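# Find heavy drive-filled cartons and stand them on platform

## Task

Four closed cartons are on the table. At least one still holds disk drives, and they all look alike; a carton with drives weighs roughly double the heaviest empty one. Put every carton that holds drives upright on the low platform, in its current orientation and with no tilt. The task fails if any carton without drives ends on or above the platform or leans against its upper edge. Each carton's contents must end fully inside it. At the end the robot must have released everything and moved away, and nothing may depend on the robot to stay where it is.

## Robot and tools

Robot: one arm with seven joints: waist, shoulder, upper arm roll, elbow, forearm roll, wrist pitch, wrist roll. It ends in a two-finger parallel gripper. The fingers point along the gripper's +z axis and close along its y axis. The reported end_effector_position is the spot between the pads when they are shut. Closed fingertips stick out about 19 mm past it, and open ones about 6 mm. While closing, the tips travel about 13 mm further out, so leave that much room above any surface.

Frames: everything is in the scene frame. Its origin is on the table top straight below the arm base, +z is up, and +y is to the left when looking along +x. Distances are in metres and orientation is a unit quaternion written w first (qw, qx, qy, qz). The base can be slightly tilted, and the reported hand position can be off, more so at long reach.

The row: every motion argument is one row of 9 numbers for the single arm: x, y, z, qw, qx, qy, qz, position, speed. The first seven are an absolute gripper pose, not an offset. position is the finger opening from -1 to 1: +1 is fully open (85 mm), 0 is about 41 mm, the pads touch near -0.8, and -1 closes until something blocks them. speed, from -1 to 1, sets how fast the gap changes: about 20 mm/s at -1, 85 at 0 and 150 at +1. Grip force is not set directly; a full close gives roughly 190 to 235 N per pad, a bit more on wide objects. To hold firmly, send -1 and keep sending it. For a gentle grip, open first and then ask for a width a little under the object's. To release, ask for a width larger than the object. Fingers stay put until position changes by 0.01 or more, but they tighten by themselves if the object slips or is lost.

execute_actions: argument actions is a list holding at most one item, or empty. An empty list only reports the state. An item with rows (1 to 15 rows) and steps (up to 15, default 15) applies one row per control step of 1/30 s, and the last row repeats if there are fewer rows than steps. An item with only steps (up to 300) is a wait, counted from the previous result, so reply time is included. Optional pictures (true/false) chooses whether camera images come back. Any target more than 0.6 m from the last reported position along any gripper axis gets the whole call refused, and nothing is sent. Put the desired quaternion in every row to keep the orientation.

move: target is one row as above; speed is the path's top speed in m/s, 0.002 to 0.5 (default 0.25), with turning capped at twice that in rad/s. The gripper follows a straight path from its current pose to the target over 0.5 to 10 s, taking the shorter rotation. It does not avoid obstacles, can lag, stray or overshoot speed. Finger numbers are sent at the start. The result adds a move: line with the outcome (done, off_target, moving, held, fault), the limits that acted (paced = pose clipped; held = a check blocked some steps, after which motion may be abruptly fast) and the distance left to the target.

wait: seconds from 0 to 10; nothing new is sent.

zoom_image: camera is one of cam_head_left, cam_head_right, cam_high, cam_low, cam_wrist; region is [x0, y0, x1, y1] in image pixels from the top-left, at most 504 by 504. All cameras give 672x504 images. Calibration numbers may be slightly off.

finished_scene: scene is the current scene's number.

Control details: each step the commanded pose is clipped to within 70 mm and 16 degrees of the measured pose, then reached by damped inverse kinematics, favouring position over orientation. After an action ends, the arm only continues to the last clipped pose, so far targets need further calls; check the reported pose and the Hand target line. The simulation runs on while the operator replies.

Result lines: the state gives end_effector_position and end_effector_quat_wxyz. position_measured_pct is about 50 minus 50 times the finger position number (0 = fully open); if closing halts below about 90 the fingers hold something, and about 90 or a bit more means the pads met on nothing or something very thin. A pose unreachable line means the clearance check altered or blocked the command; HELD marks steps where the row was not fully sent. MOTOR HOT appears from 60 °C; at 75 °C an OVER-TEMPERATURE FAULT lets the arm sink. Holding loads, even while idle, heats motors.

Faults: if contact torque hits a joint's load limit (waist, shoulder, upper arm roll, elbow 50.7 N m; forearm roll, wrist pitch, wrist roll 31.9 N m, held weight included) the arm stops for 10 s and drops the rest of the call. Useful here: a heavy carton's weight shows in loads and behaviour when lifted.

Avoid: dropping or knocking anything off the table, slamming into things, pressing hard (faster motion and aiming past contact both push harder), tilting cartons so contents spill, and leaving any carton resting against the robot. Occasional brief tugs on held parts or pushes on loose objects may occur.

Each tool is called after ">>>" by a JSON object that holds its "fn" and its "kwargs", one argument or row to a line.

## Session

>>> {"fn": "execute_actions", "kwargs": {
  "actions": []
}}

Scene clock: 0.00 s of 6600.00 s.
end_effector_position=(+0.8808, -0.2620, +0.1535) position_measured_pct=0.0 end_effector_quat_wxyz=(-0.356, +0.727, -0.113, +0.575)
Joint positions: [ 0.433  1.833  1.51   0.278 -0.055 -1.113  2.694]
Joint velocities: [ 0.001  0.002  0.    -0.    -0.     0.001  0.001]
Motor temperatures (°C, as the motors report them): [31 33 30 28 38 37 33]
Hand target: +0.881, -0.262, +0.153; -0.356, +0.727, -0.113, +0.575
camera_calibration (this result's frames):
cam_wrist: T_world_to_cam=[[0.284197, -0.66076, -0.694714, -0.301786], [-0.356065, 0.600032, -0.716366, 0.64031], [0.890197, 0.450952, -0.0647457, -0.51342], [0, 0, 0, 1]] pos_world=[0.770803, -0.352087, 0.215799]

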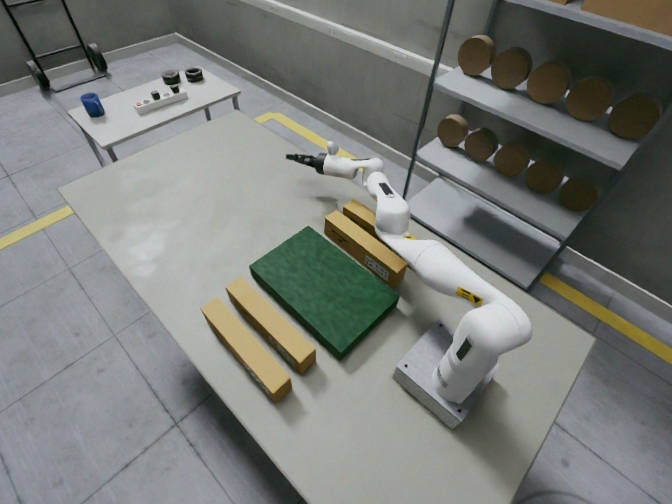

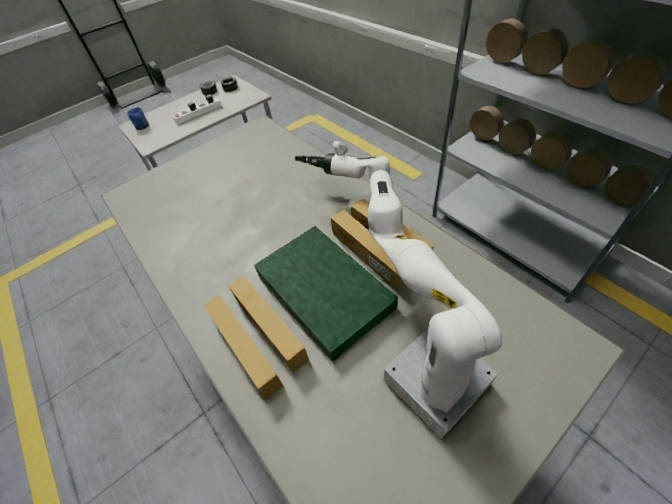

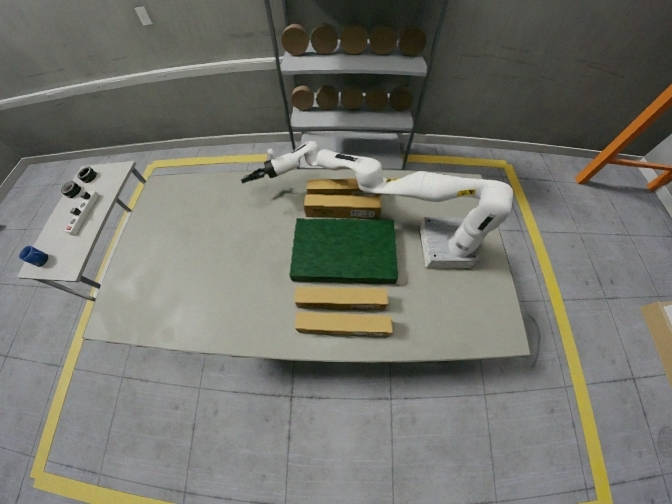

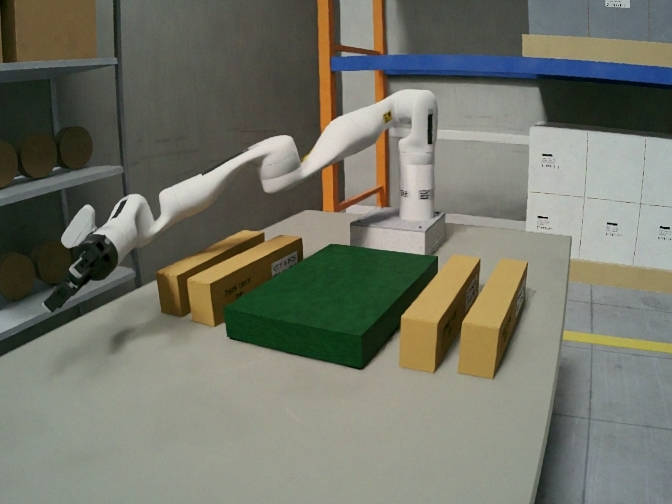

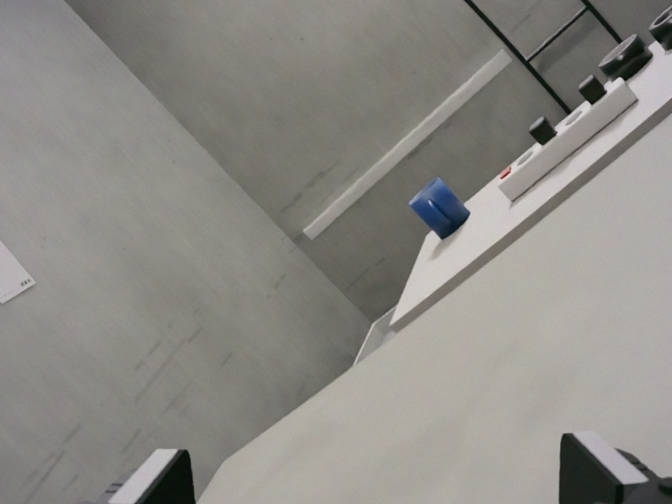

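>>> {"fn": "move", "kwargs": {
  "target": [0.8, -0.26, 0.45, -0.356, 0.727, -0.113, 0.575, 0.7, 0]
}}

>>> {"fn": "move", "kwargs": {
  "target": [0.46, -0.25, 0.32, 0, 1, 0, 0, 0.7, 0]
}}

Scene clock: 6.50 s of 6600.00 s.
end_effector_position=(+0.7998, -0.2606, +0.4495) position_measured_pct=15.1 end_effector_quat_wxyz=(-0.356, +0.728, -0.113, +0.575)
Joint positions: [ 0.194  1.446  1.685  1.015  0.121 -1.631  2.277]
Joint velocities: [-0.001 -0.004  0.002  0.    -0.001  0.    -0.   ]
Motor temperatures (°C, as the motors report them): [31 34 30 28 38 37 33]
Hand target: +0.800, -0.261, +0.450; -0.356, +0.728, -0.113, +0.575
Off the commanded pose: 0.001 m, 0 deg.
After step 90, 1.90 s passed at rest.
move: done
camera_calibration (this result's frames):
cam_wrist: T_world_to_cam=[[0.284082, -0.660951, -0.69458, -0.0721423], [-0.356543, 0.599652, -0.716446, 0.82304], [0.890042, 0.451177, -0.0653068, -0.422347], [0, 0, 0, 1]] pos_world=[0.68985, -0.350667, 0.511972]

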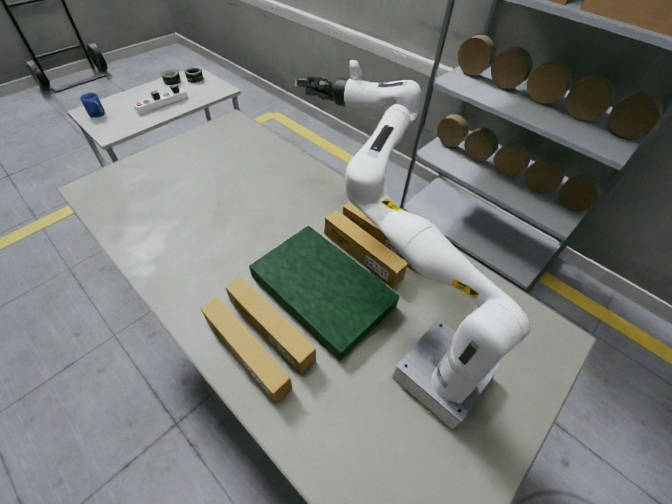

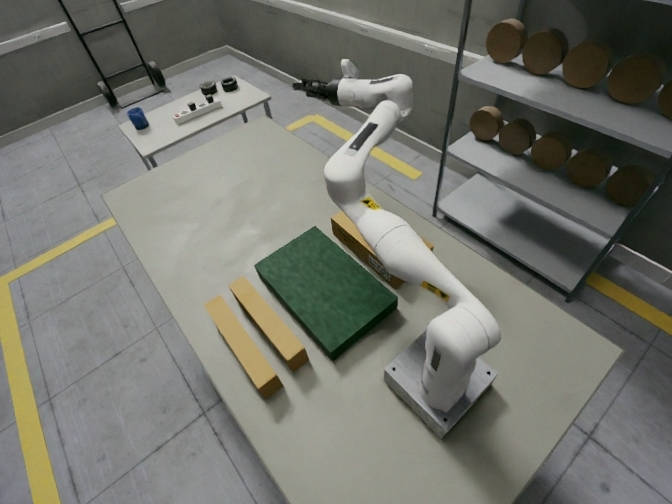

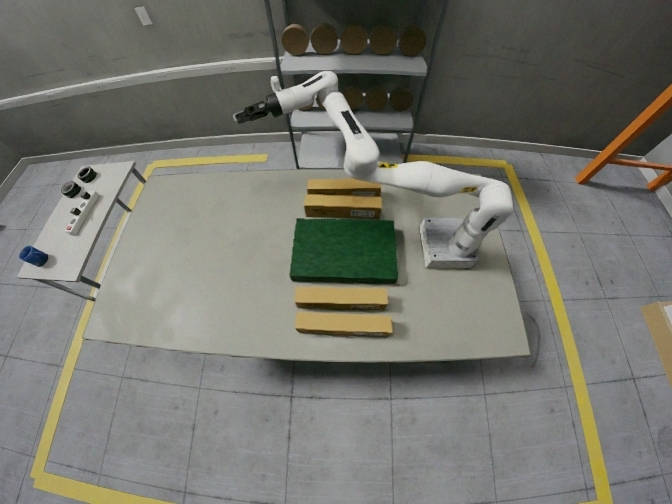

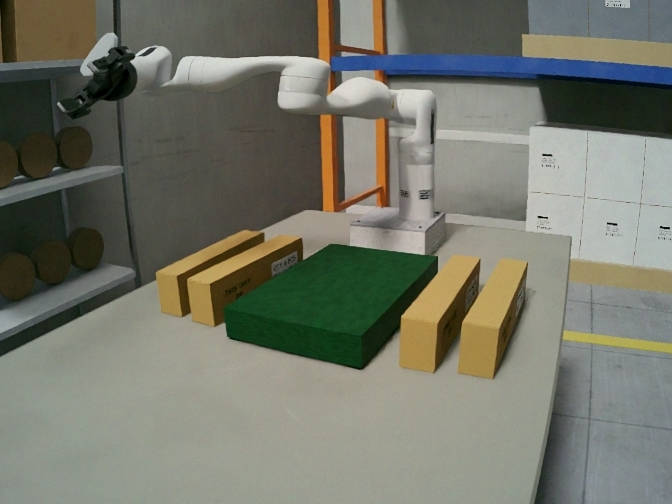

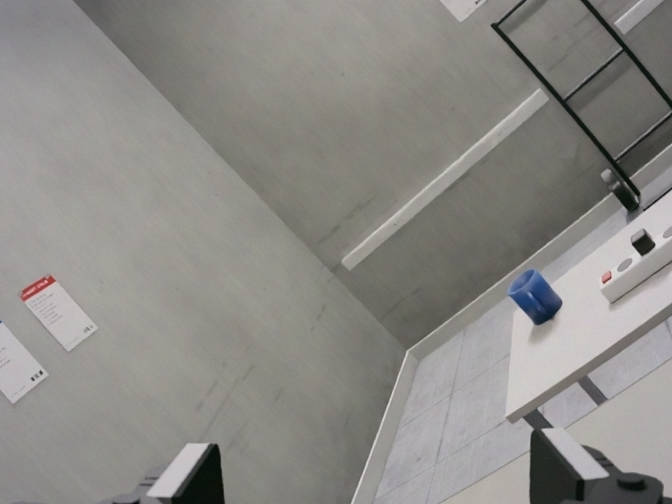

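Scene clock: 9.87 s of 6600.00 s.
end_effector_position=(+0.4599, -0.2525, +0.3200) position_measured_pct=15.1 end_effector_quat_wxyz=(+0.001, +1.000, -0.000, +0.000)
Joint positions: [-0.055  1.319  2.049  1.325  1.723 -2.083  2.942]
Joint velocities: [-0.006  0.005 -0.     0.001  0.001  0.001  0.002]
Motor temperatures (°C, as the motors report them): [31 34 30 28 38 37 33]
Hand target: +0.460, -0.252, +0.320; +0.001, +1.000, -0.000, -0.000
Off the commanded pose: 0.002 m, 0 deg.
move: done
camera_calibration (this result's frames):
cam_wrist: T_world_to_cam=[[-0.0574419, -0.996452, -0.0615174, -0.19042], [-0.997891, 0.0554408, 0.0337578, 0.521618], [-0.0302274, 0.0633268, -0.997535, 0.491617], [0, 0, 0, 1]] pos_world=[0.52444, -0.249796, 0.461082]

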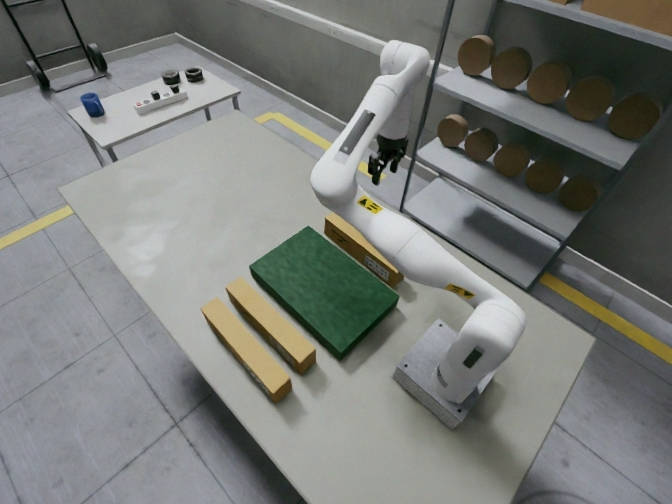

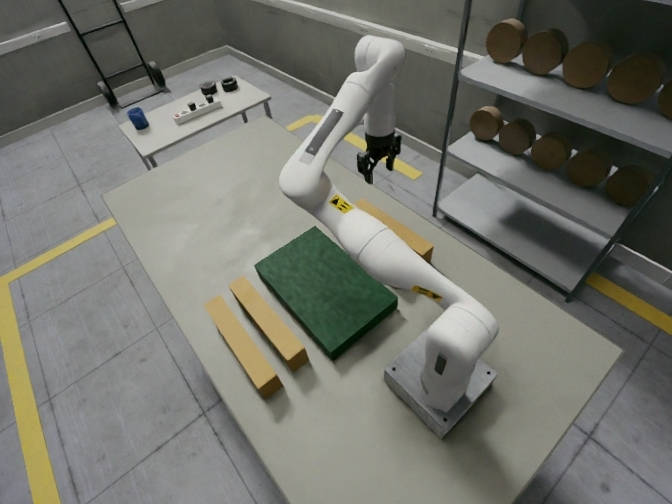

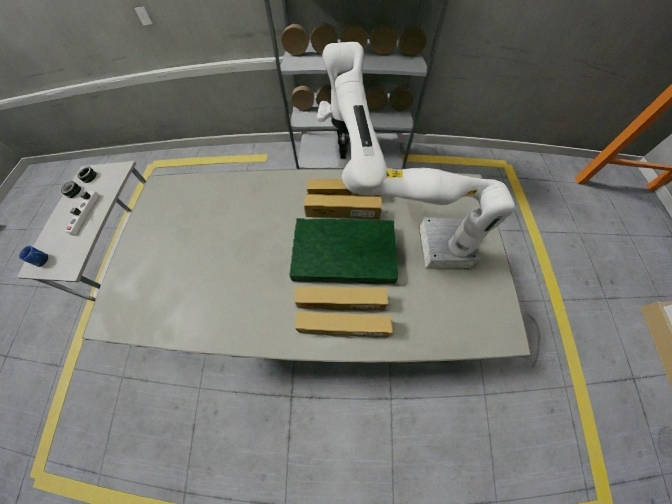

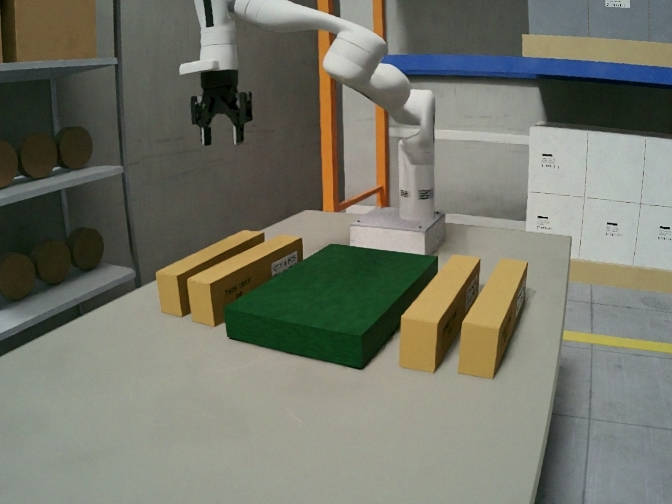

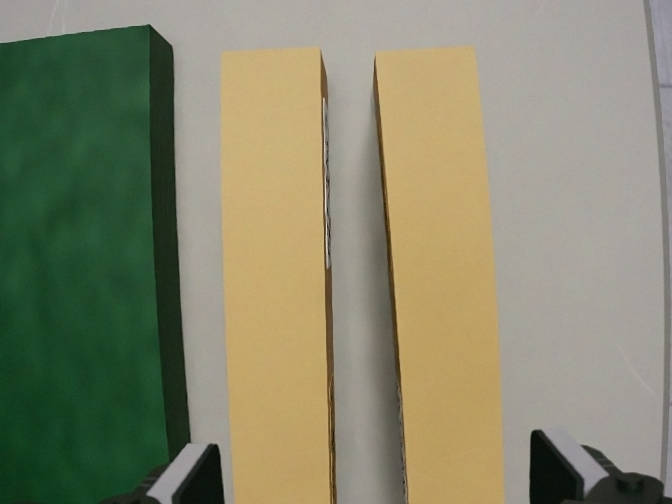

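>>> {"fn": "move", "kwargs": {
  "target": [0.46, -0.2025, 0.11, 0, 1, 0, 0, 0.7, 0]
}}

Scene clock: 23.50 s of 6600.00 s.
end_effector_position=(+0.4604, -0.2025, +0.1101) position_measured_pct=15.1 end_effector_quat_wxyz=(-0.001, +1.000, -0.000, +0.001)
Joint positions: [-0.239  1.686  1.877  1.676  1.48  -1.885  2.973]
Joint velocities: [-0.006  0.008 -0.002  0.001  0.002  0.003 -0.   ]
Motor temperatures (°C, as the motors report them): [31 34 30 28 38 37 33]
Hand target: +0.460, -0.202, +0.110; -0.001, +1.000, +0.000, +0.000
Off the commanded pose: 0.000 m, 0 deg.
After step 90, 9.40 s passed at rest.
move: done
camera_calibration (this result's frames):
cam_wrist: T_world_to_cam=[[-0.0569932, -0.996287, -0.064531, -0.153326], [-0.997944, 0.0549512, 0.0329892, 0.526479], [-0.0293207, 0.0662785, -0.99737, 0.279274], [0, 0, 0, 1]] pos_world=[0.524846, -0.200197, 0.251278]

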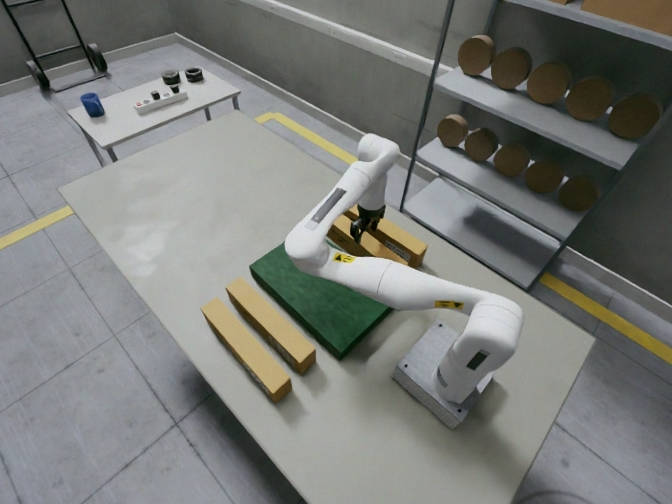

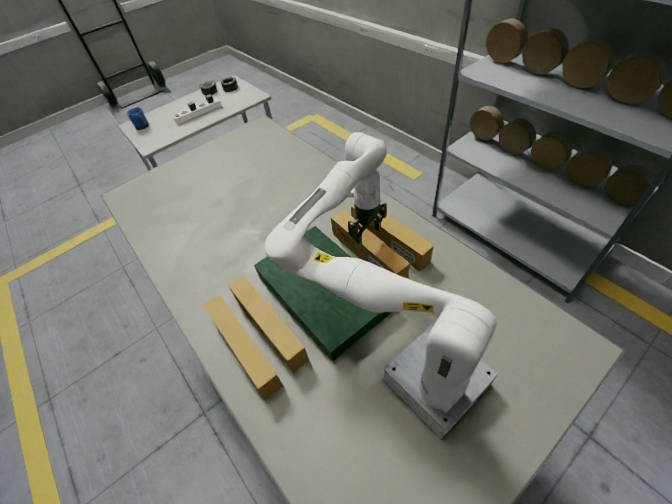

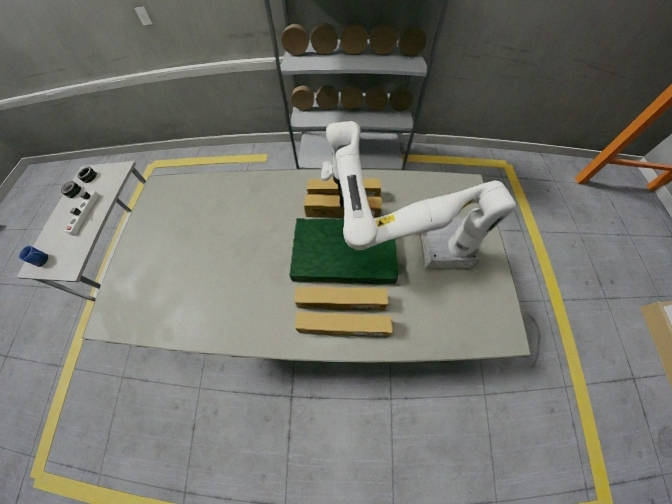

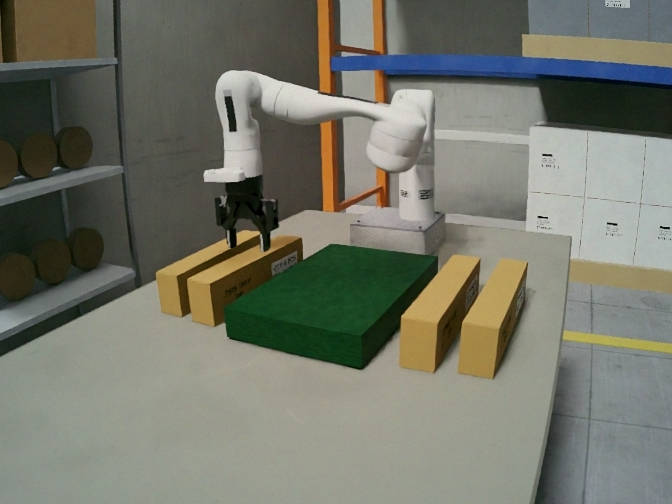

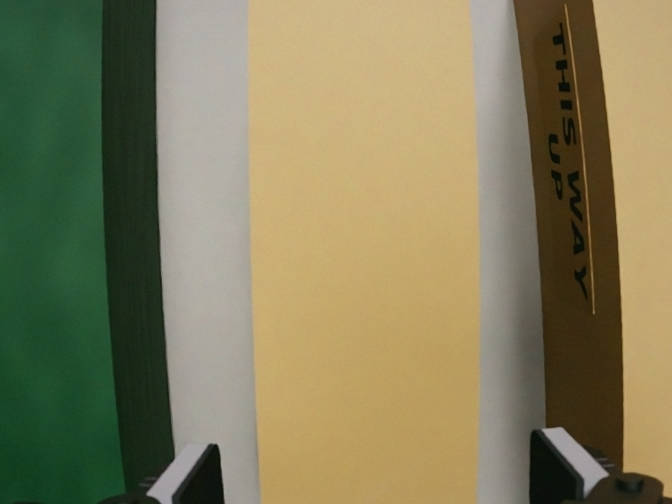

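>>> {"fn": "move", "kwargs": {
  "target": [0.46, -0.2005, 0.064, 0, 1, 0, 0, 0.7, 0],
  "speed": 0.08
}}

>>> {"fn": "execute_actions", "kwargs": {
  "actions": [
    {"rows":[[0.46,-0.2005,0.064,0,1,0,0,-1,0]],"steps":14}
  ],
  "pictures": false
}}

>>> {"fn": "move", "kwargs": {
  "target": [0.46, -0.2005, 0.082, 0, 1, 0, 0, -1, 0],
  "speed": 0.04
}}

Scene clock: 32.53 s of 6600.00 s.
end_effector_position=(+0.4602, -0.2004, +0.0641) position_measured_pct=15.1 end_effector_quat_wxyz=(-0.000, +1.000, -0.000, +0.000)
Joint positions: [-0.257  1.762  1.82   1.693  1.402 -1.836  2.958]
Joint velocities: [-0.001  0.003 -0.001  0.     0.001  0.001 -0.001]
Motor temperatures (°C, as the motors report them): [31 34 30 28 38 37 33]
Hand target: +0.460, -0.200, +0.064; -0.000, +1.000, +0.000, +0.000
Off the commanded pose: 0.000 m, 0 deg.
After step 90, 5.17 s passed at rest.
move: done
camera_calibration (this result's frames):
cam_wrist: T_world_to_cam=[[-0.0569699, -0.996352, -0.0635319, -0.154352], [-0.997926, 0.0549178, 0.0335928, 0.527599], [-0.0299813, 0.0653139, -0.997414, 0.233337], [0, 0, 0, 1]] pos_world=[0.524707, -0.198004, 0.205204]

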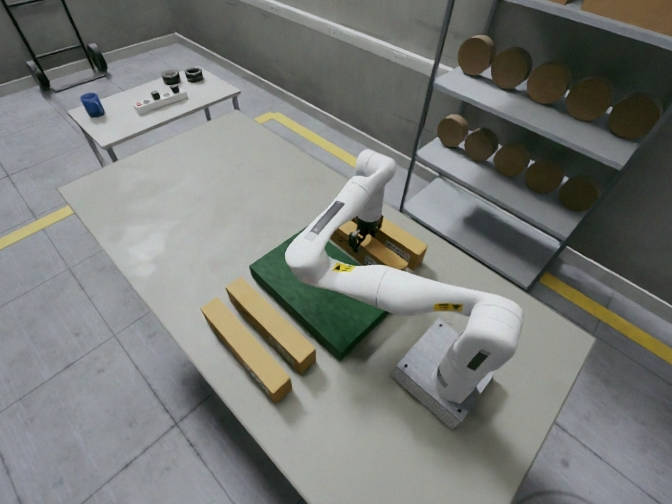

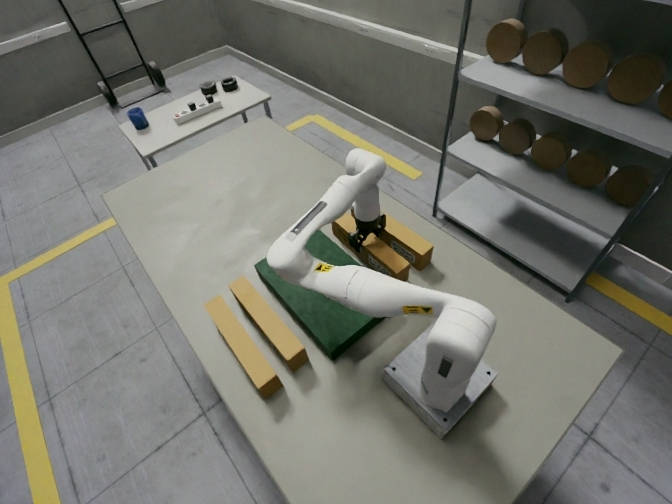

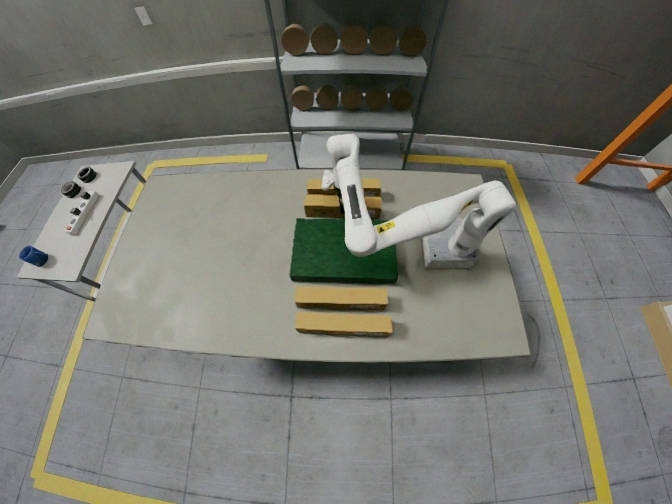

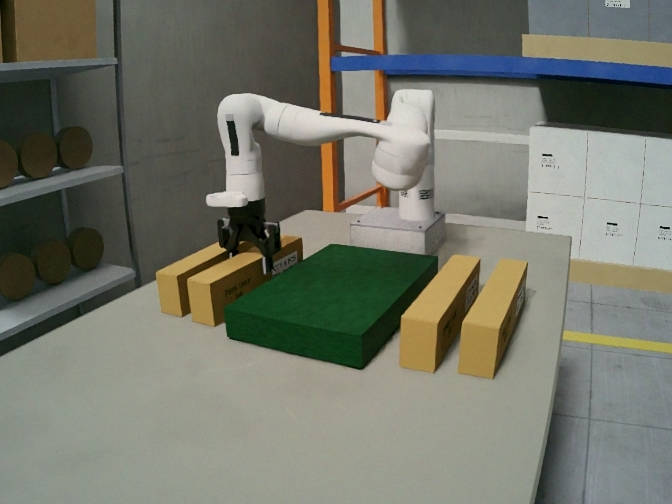

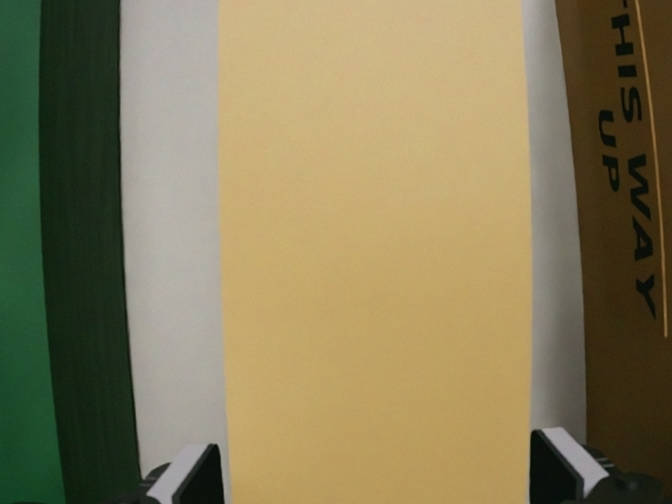

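Scene clock: 33.00 s of 6600.00 s.
end_effector_position=(+0.4602, -0.2005, +0.0646) position_measured_pct=36.1 end_effector_quat_wxyz=(+0.000, +1.000, -0.000, +0.000)
Joint positions: [-0.257  1.762  1.821  1.693  1.403 -1.837  2.958]
Joint velocities: [ 0.    -0.     0.001 -0.     0.001 -0.001 -0.001]
Motor temperatures (°C, as the motors report them): [31 34 30 28 38 37 33]
Hand target: +0.460, -0.201, +0.064; -0.000, +1.000, -0.000, -0.000
Off the commanded pose: 0.001 m, 0 deg.
Steps of this call (steps 1 to 14: all 14 steps of this action). Readings (end_effector_position | what the end effector reports):
1: (+0.4601, -0.2005, +0.0640) | position_measured_pct=15.1
2: (+0.4601, -0.2005, +0.0641) | position_measured_pct=15.5
4: (+0.4600, -0.2005, +0.0640) | position_measured_pct=19.4
8: (+0.4600, -0.2005, +0.0640) | position_measured_pct=31.0
14: the state above

Scene clock: 33.93 s of 6600.00 s.
end_effector_position=(+0.4596, -0.2004, +0.0813) position_measured_pct=36.1 end_effector_quat_wxyz=(-0.000, +1.000, +0.000, -0.001)
Joint positions: [-0.252  1.734  1.842  1.69   1.434 -1.855  2.964]
Joint velocities: [ 0.001 -0.001  0.    -0.    -0.    -0.001 -0.   ]
Motor temperatures (°C, as the motors report them): [31 34 30 28 38 37 33]
Hand target: +0.460, -0.201, +0.082; +0.000, +1.000, -0.000, -0.000
Off the commanded pose: 0.001 m, 0 deg.
move: done
camera_calibration (this result's frames):
cam_wrist: T_world_to_cam=[[-0.0570066, -0.996356, -0.0634437, -0.15327], [-0.997863, 0.0548304, 0.0355312, 0.526215], [-0.0319231, 0.0653336, -0.997353, 0.251383], [0, 0, 0, 1]] pos_world=[0.524378, -0.197988, 0.222296]

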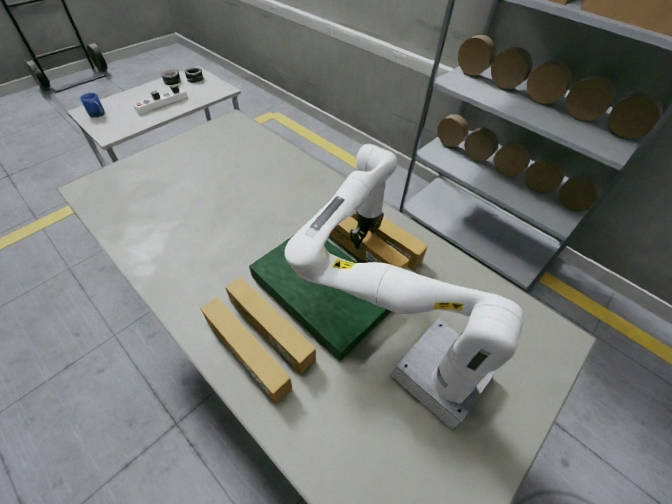

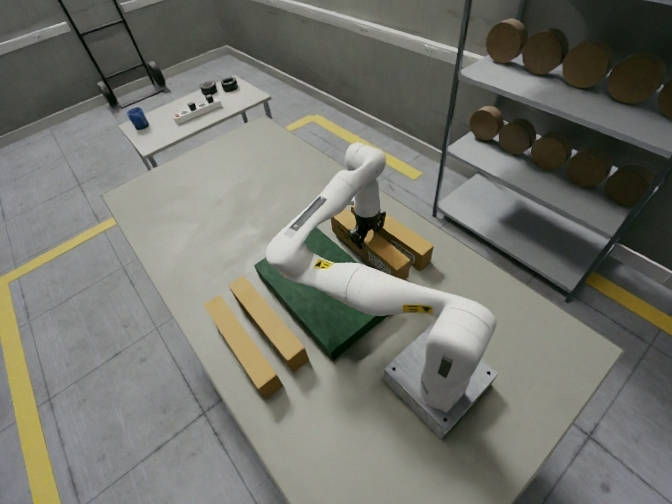

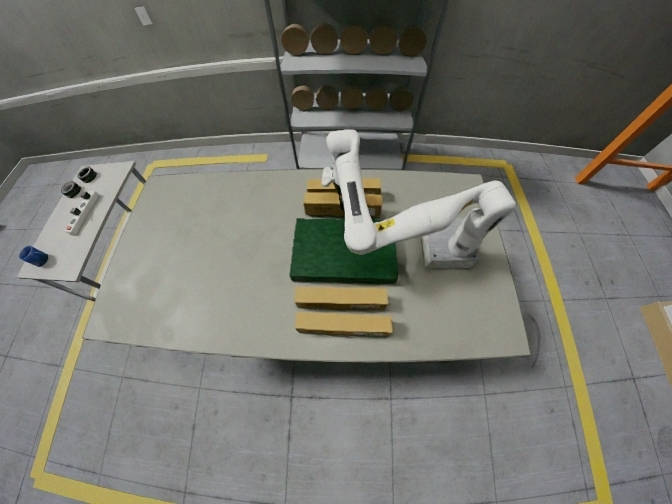

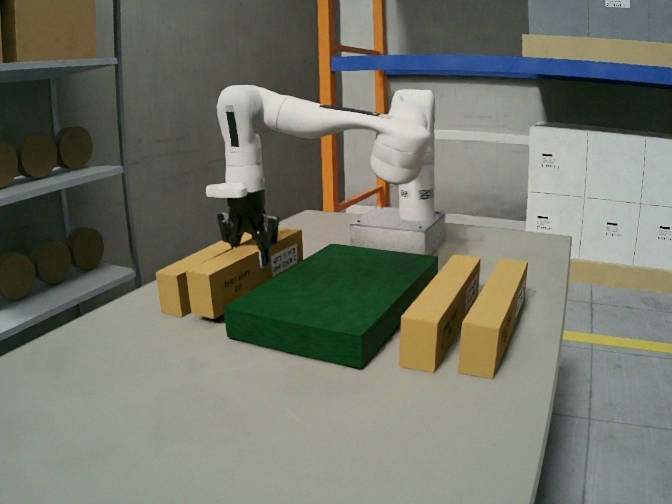

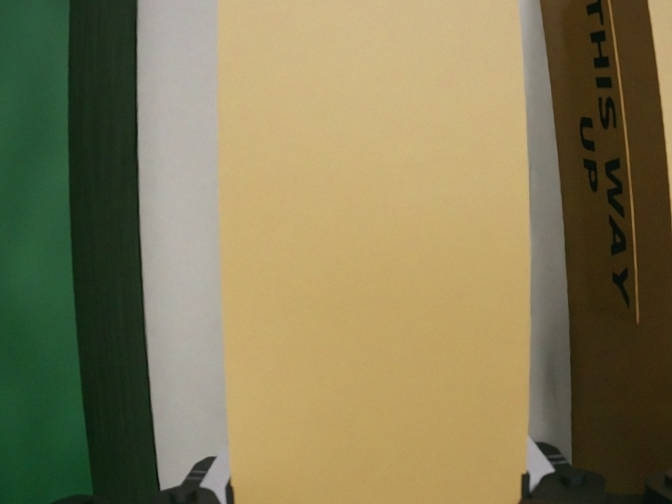

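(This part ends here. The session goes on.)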